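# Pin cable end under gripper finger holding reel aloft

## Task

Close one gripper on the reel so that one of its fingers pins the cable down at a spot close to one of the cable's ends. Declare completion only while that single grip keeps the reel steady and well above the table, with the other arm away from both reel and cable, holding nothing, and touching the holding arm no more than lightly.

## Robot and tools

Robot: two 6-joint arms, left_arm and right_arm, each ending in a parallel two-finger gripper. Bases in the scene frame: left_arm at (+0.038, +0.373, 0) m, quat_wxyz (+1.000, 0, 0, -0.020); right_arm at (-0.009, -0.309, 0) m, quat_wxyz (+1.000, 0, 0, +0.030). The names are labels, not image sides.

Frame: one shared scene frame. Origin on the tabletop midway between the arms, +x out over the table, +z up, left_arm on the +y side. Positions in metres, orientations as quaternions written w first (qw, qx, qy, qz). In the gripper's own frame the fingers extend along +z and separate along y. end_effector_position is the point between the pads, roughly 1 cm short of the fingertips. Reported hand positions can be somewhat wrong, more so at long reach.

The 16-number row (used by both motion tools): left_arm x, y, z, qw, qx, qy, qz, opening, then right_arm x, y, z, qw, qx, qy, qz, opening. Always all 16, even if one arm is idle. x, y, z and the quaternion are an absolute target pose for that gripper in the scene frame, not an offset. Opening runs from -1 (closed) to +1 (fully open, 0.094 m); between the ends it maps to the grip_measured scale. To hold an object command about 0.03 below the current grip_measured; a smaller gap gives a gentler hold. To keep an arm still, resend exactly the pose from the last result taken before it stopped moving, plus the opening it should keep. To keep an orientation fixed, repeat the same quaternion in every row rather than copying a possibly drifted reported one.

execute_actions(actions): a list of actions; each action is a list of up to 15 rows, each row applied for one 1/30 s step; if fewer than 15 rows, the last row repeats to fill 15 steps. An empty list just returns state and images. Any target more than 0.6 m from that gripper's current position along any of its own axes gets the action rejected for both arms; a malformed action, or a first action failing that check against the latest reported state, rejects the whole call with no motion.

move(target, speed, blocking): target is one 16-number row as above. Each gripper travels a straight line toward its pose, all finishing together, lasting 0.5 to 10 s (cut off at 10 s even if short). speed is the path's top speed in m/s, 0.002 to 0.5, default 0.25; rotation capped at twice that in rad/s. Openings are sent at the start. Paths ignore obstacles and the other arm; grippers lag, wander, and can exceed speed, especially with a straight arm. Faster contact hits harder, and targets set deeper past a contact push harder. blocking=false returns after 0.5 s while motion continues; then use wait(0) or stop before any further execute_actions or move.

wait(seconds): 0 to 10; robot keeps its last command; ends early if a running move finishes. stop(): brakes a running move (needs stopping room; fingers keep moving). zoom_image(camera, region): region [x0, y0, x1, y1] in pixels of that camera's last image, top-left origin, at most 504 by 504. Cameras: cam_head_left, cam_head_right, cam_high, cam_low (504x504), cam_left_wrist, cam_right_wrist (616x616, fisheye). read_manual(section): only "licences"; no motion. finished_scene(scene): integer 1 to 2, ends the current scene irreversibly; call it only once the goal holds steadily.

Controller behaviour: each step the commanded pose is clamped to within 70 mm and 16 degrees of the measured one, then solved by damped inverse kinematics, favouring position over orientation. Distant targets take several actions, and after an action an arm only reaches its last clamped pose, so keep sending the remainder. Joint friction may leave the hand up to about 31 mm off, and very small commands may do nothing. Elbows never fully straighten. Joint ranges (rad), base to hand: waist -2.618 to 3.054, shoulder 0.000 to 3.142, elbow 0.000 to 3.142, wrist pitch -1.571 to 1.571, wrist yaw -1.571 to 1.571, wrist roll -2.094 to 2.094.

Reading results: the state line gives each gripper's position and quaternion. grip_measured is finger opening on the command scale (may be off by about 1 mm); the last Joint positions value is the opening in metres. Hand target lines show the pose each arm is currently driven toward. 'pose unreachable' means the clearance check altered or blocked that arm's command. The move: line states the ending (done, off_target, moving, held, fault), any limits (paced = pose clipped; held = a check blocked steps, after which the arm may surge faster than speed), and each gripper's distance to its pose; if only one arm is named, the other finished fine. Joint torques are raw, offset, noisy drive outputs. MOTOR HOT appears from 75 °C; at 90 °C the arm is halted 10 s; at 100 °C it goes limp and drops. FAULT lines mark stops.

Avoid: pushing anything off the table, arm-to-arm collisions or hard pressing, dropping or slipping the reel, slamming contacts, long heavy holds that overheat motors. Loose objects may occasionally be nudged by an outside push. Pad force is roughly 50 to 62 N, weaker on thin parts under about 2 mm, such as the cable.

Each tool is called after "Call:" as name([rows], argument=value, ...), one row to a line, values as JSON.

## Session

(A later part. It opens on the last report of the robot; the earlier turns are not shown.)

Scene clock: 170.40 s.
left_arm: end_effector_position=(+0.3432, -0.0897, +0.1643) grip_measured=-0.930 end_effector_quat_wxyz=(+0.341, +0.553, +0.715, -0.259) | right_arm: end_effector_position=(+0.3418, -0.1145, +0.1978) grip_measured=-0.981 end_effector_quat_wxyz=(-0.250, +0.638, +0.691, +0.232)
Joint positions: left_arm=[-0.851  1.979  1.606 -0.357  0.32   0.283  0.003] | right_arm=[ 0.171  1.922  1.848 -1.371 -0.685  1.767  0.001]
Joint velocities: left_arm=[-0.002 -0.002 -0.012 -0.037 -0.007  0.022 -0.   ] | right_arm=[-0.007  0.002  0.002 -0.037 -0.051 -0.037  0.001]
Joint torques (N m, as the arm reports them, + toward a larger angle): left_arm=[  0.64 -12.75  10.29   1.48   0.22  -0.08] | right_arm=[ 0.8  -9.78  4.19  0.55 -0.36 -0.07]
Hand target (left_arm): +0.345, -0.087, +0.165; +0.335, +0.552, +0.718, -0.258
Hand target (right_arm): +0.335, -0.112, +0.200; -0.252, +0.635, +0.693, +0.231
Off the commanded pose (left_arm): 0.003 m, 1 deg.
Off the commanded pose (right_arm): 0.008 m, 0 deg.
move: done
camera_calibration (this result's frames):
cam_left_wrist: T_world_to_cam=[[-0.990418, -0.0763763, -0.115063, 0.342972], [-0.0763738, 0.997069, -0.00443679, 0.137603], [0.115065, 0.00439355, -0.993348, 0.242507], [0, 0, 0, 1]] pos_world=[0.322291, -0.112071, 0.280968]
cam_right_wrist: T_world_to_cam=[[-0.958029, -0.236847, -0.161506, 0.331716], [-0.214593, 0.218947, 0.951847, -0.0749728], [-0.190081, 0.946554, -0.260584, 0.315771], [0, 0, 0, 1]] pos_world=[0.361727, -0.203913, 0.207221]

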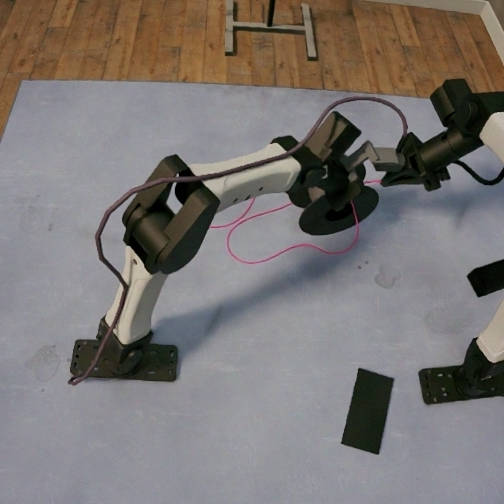

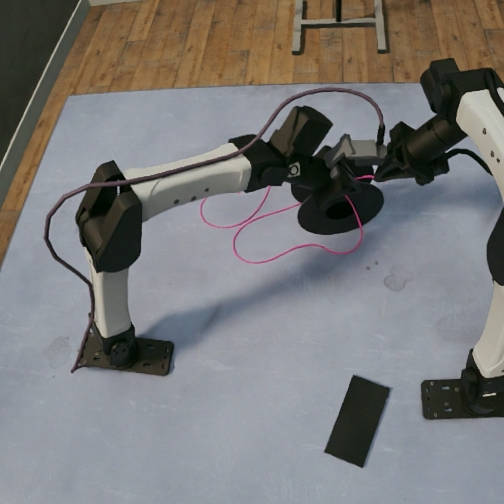

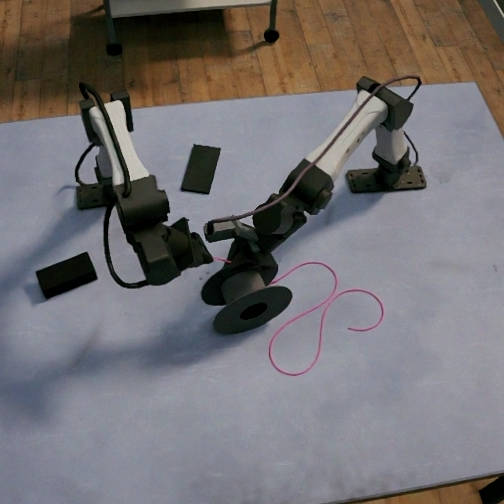

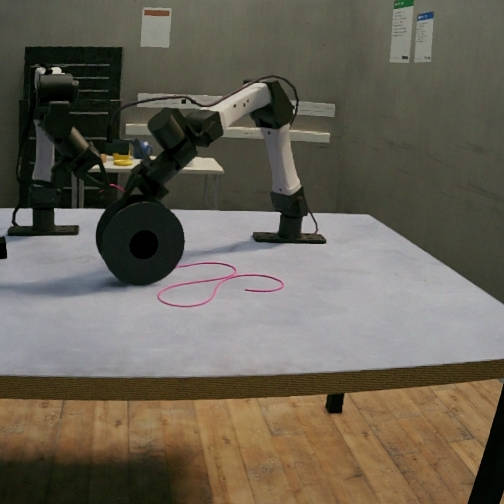

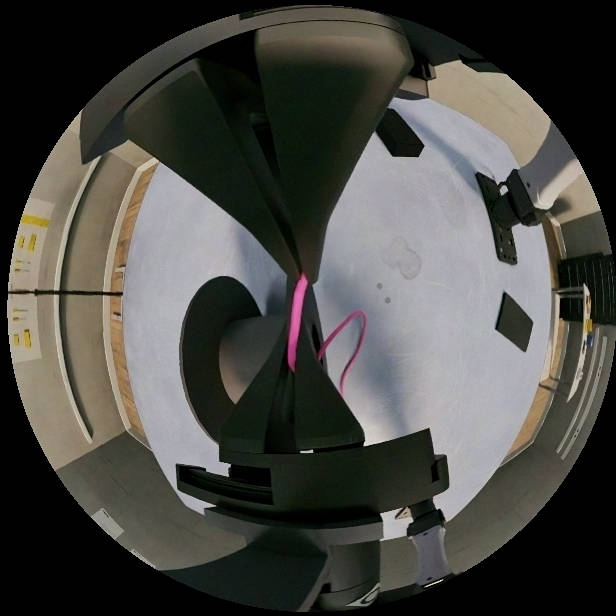

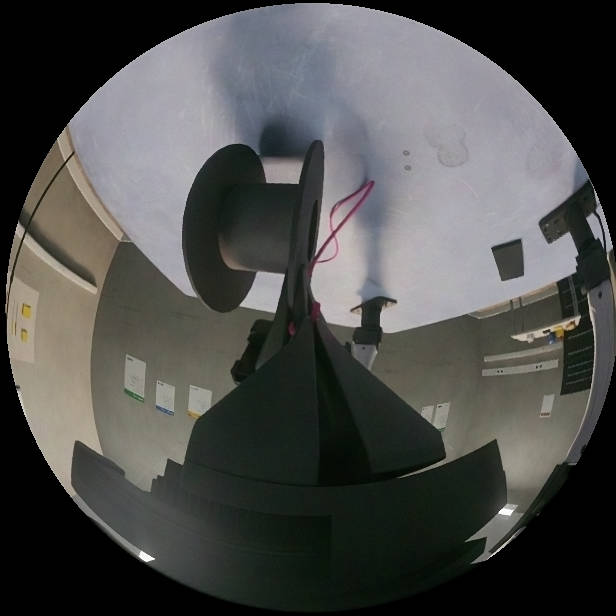

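Trapped. Release, retreat, lift.

Call:
move(target=[0.345,-0.087,0.165,0.335,0.552,0.718,-0.258,-1,0.34,-0.15,0.2,-0.252,0.635,0.693,0.231,-0.5], speed=0.06)

Call:
move(target=[0.32,0.03,0.40,0.335,0.552,0.718,-0.258,-1,0.3,-0.3,0.22,-0.252,0.635,0.693,0.231,0.5], speed=0.12)

Call:
zoom_image(camera="cam_head_right", region=[200,30,420,250])

Scene clock: 178.73 s.
left_arm: end_effector_position=(+0.3430, -0.0898, +0.1643) grip_measured=-0.933 end_effector_quat_wxyz=(+0.341, +0.554, +0.714, -0.259) | right_arm: end_effector_position=(+0.3393, -0.1483, +0.1964) grip_measured=-0.502 end_effector_quat_wxyz=(-0.250, +0.636, +0.695, +0.225)
Joint positions: left_arm=[-0.851  1.979  1.606 -0.357  0.321  0.284  0.003] | right_arm=[ 0.084  1.922  1.848 -1.459 -0.685  1.639  0.023]
Joint velocities: left_arm=[ 0.017  0.002  0.007  0.007 -0.007  0.007  0.001] | right_arm=[-0.007 -0.002  0.012 -0.007 -0.022 -0.022  0.   ]
Joint torques (N m, as the arm reports them, + toward a larger angle): left_arm=[  0.64 -12.81  10.36   1.5    0.19  -0.08] | right_arm=[-0.75 -8.3   6.02  0.24 -0.46 -0.11]
Hand target (left_arm): +0.345, -0.087, +0.165; +0.336, +0.552, +0.718, -0.258
Hand target (right_arm): +0.340, -0.151, +0.200; -0.252, +0.635, +0.693, +0.230
Off the commanded pose (left_arm): 0.003 m, 1 deg.
Off the commanded pose (right_arm): 0.004 m, 1 deg.
move: done
camera_calibration (this result's frames):
cam_left_wrist: T_world_to_cam=[[-0.990507, -0.0748431, -0.115304, 0.343006], [-0.0748, 0.997187, -0.00470724, 0.137187], [0.115332, 0.00396219, -0.993319, 0.242433], [0, 0, 0, 1]] pos_world=[0.322051, -0.11209, 0.28101]
cam_right_wrist: T_world_to_cam=[[-0.956081, -0.249411, -0.153958, 0.317118], [-0.211847, 0.225019, 0.951045, -0.0665937], [-0.202558, 0.941892, -0.267973, 0.351851], [0, 0, 0, 1]] pos_world=[0.360353, -0.237328, 0.206443]

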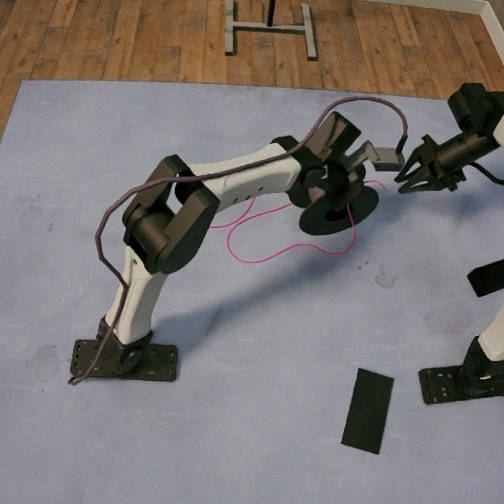

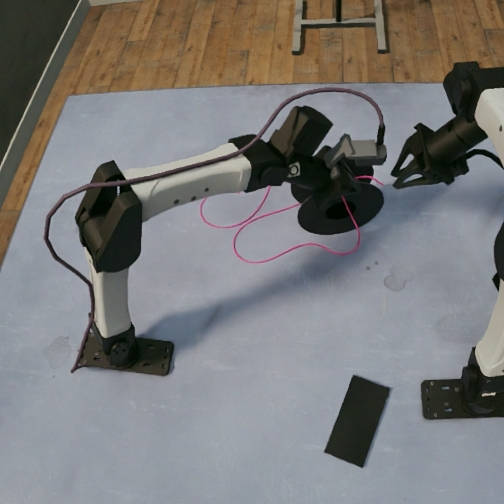

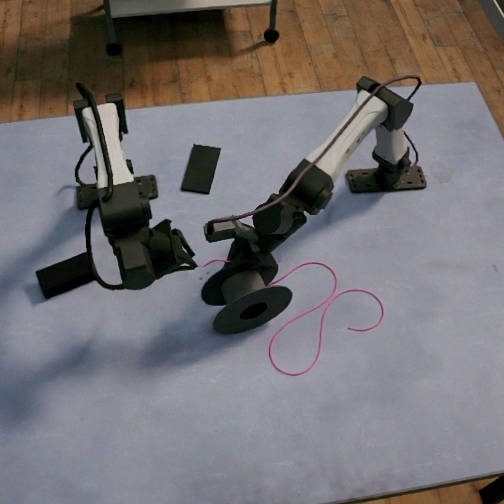

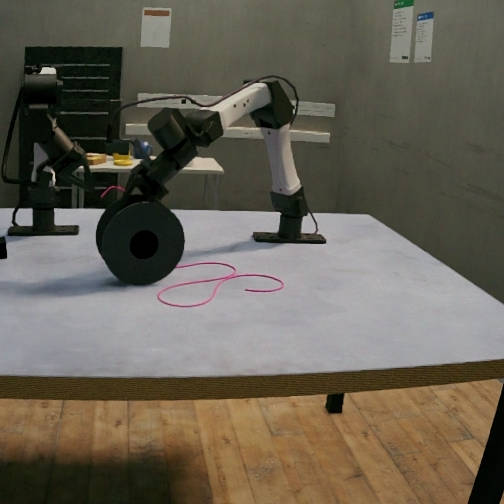

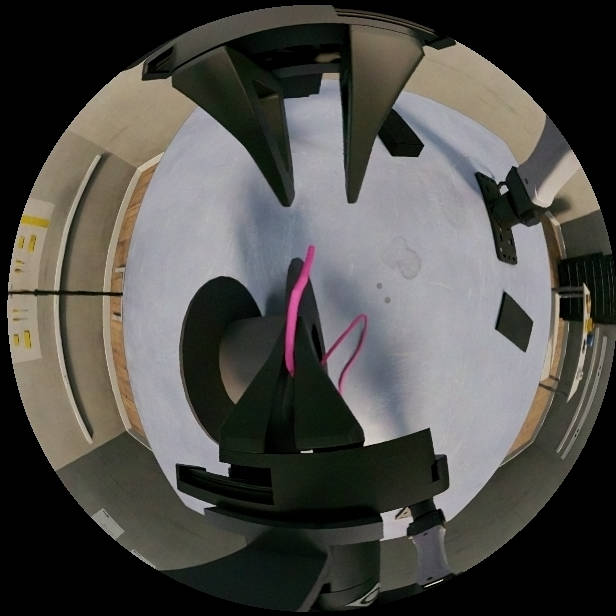

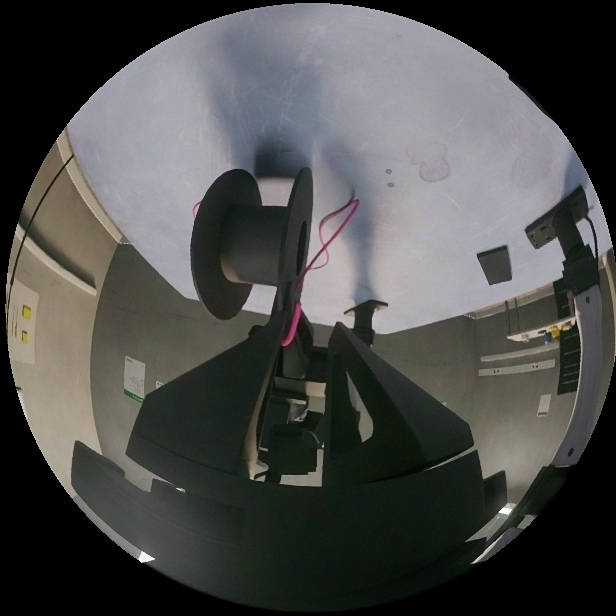

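Scene clock: 181.87 s.
left_arm: end_effector_position=(+0.3158, +0.0348, +0.3943) grip_measured=-0.933 end_effector_quat_wxyz=(+0.325, +0.549, +0.727, -0.253) | right_arm: end_effector_position=(+0.3064, -0.3008, +0.2199) grip_measured=+0.498 end_effector_quat_wxyz=(-0.149, +0.668, +0.669, +0.291)
Joint positions: left_arm=[-0.68   2.008  2.743 -1.548  0.43   0.4    0.003] | right_arm=[-0.378  1.691  1.665 -1.551 -0.666  1.248  0.07 ]
Joint velocities: left_arm=[-0.002  0.007  0.027 -0.066 -0.037  0.022  0.001] | right_arm=[ 0.012 -0.012 -0.012 -0.037  0.007  0.007 -0.001]
Joint torques (N m, as the arm reports them, + toward a larger angle): left_arm=[ 0.67 -8.79  7.66  1.68  0.37  0.11] | right_arm=[-0.74 -7.6   3.98  0.23 -0.26 -0.13]
Hand target (left_arm): +0.320, +0.032, +0.399; +0.337, +0.552, +0.718, -0.257
Hand target (right_arm): +0.300, -0.303, +0.220; -0.148, +0.670, +0.668, +0.288
Off the commanded pose (left_arm): 0.009 m, 2 deg.
Off the commanded pose (right_arm): 0.006 m, 14 deg.
joint sent to its limit (right arm) — the command would take joint 4 (wrist pitch) past its lower limit, so that joint was sent only as far as its limit.
move: off_target (right_arm)
camera_calibration (this result's frames):
cam_left_wrist: T_world_to_cam=[[-0.991775, -0.0895115, -0.0914929, 0.343367], [-0.0923216, 0.995364, 0.0269491, 0.00512285], [0.0886566, 0.0351742, -0.995441, 0.481725], [0, 0, 0, 1]] pos_world=[0.298308, 0.00869193, 0.510807]
cam_right_wrist: T_world_to_cam=[[-0.936421, -0.110949, -0.332876, 0.326151], [-0.350853, 0.307599, 0.884469, 0.0204442], [0.00426129, 0.945026, -0.326968, 0.445657], [0, 0, 0, 1]] pos_world=[0.310688, -0.39126, 0.236201]

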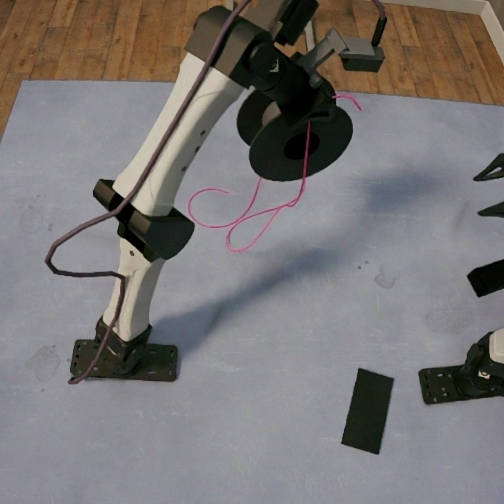

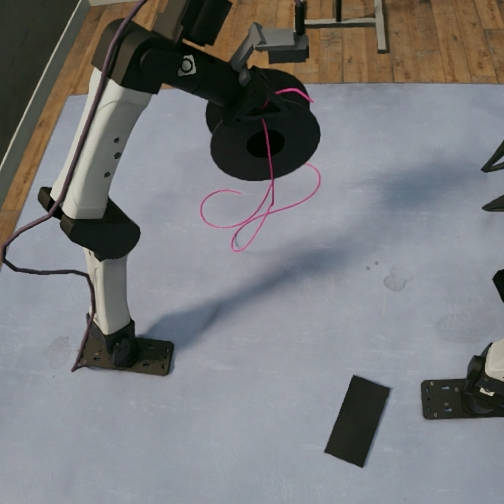

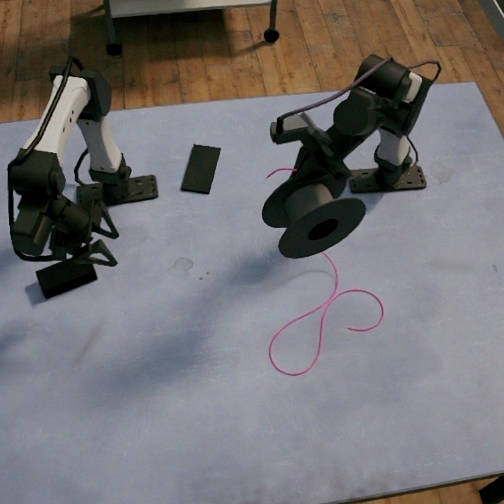

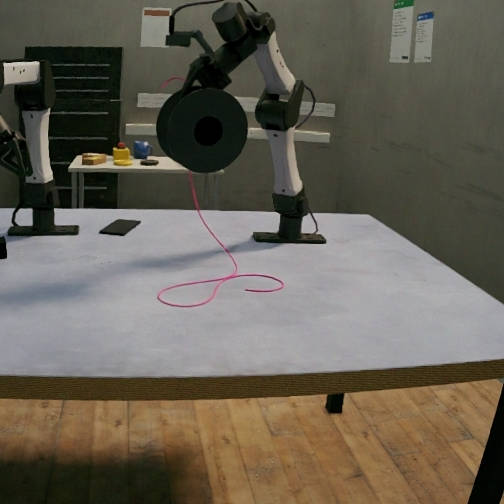

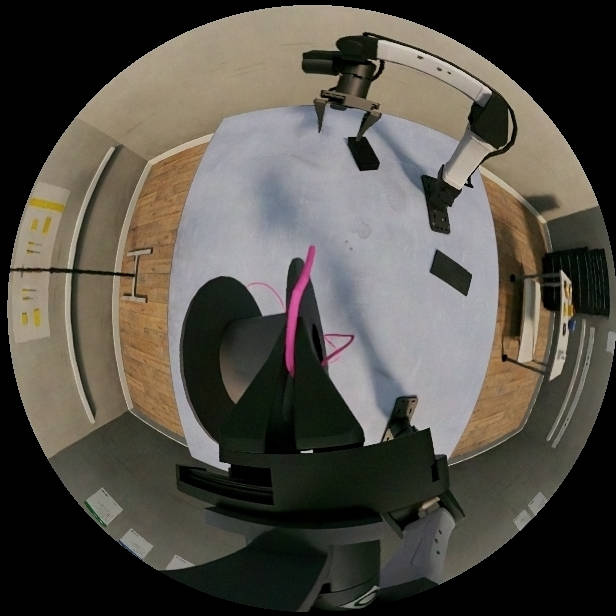

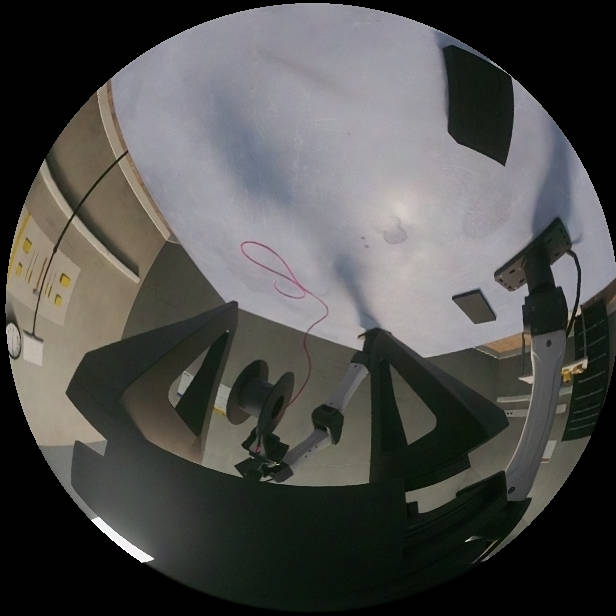

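Region (200, 30, 420, 250) of cam_head_right's 504x504 image, scaled by 2.291, with more detail than that image has.

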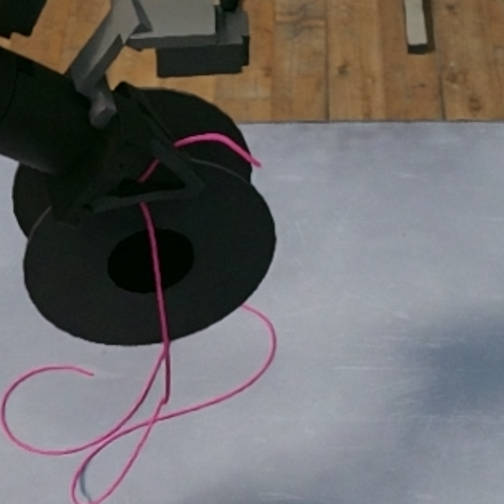

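Call:
finished_scene(scene=1)

The scene is finished: the task was done.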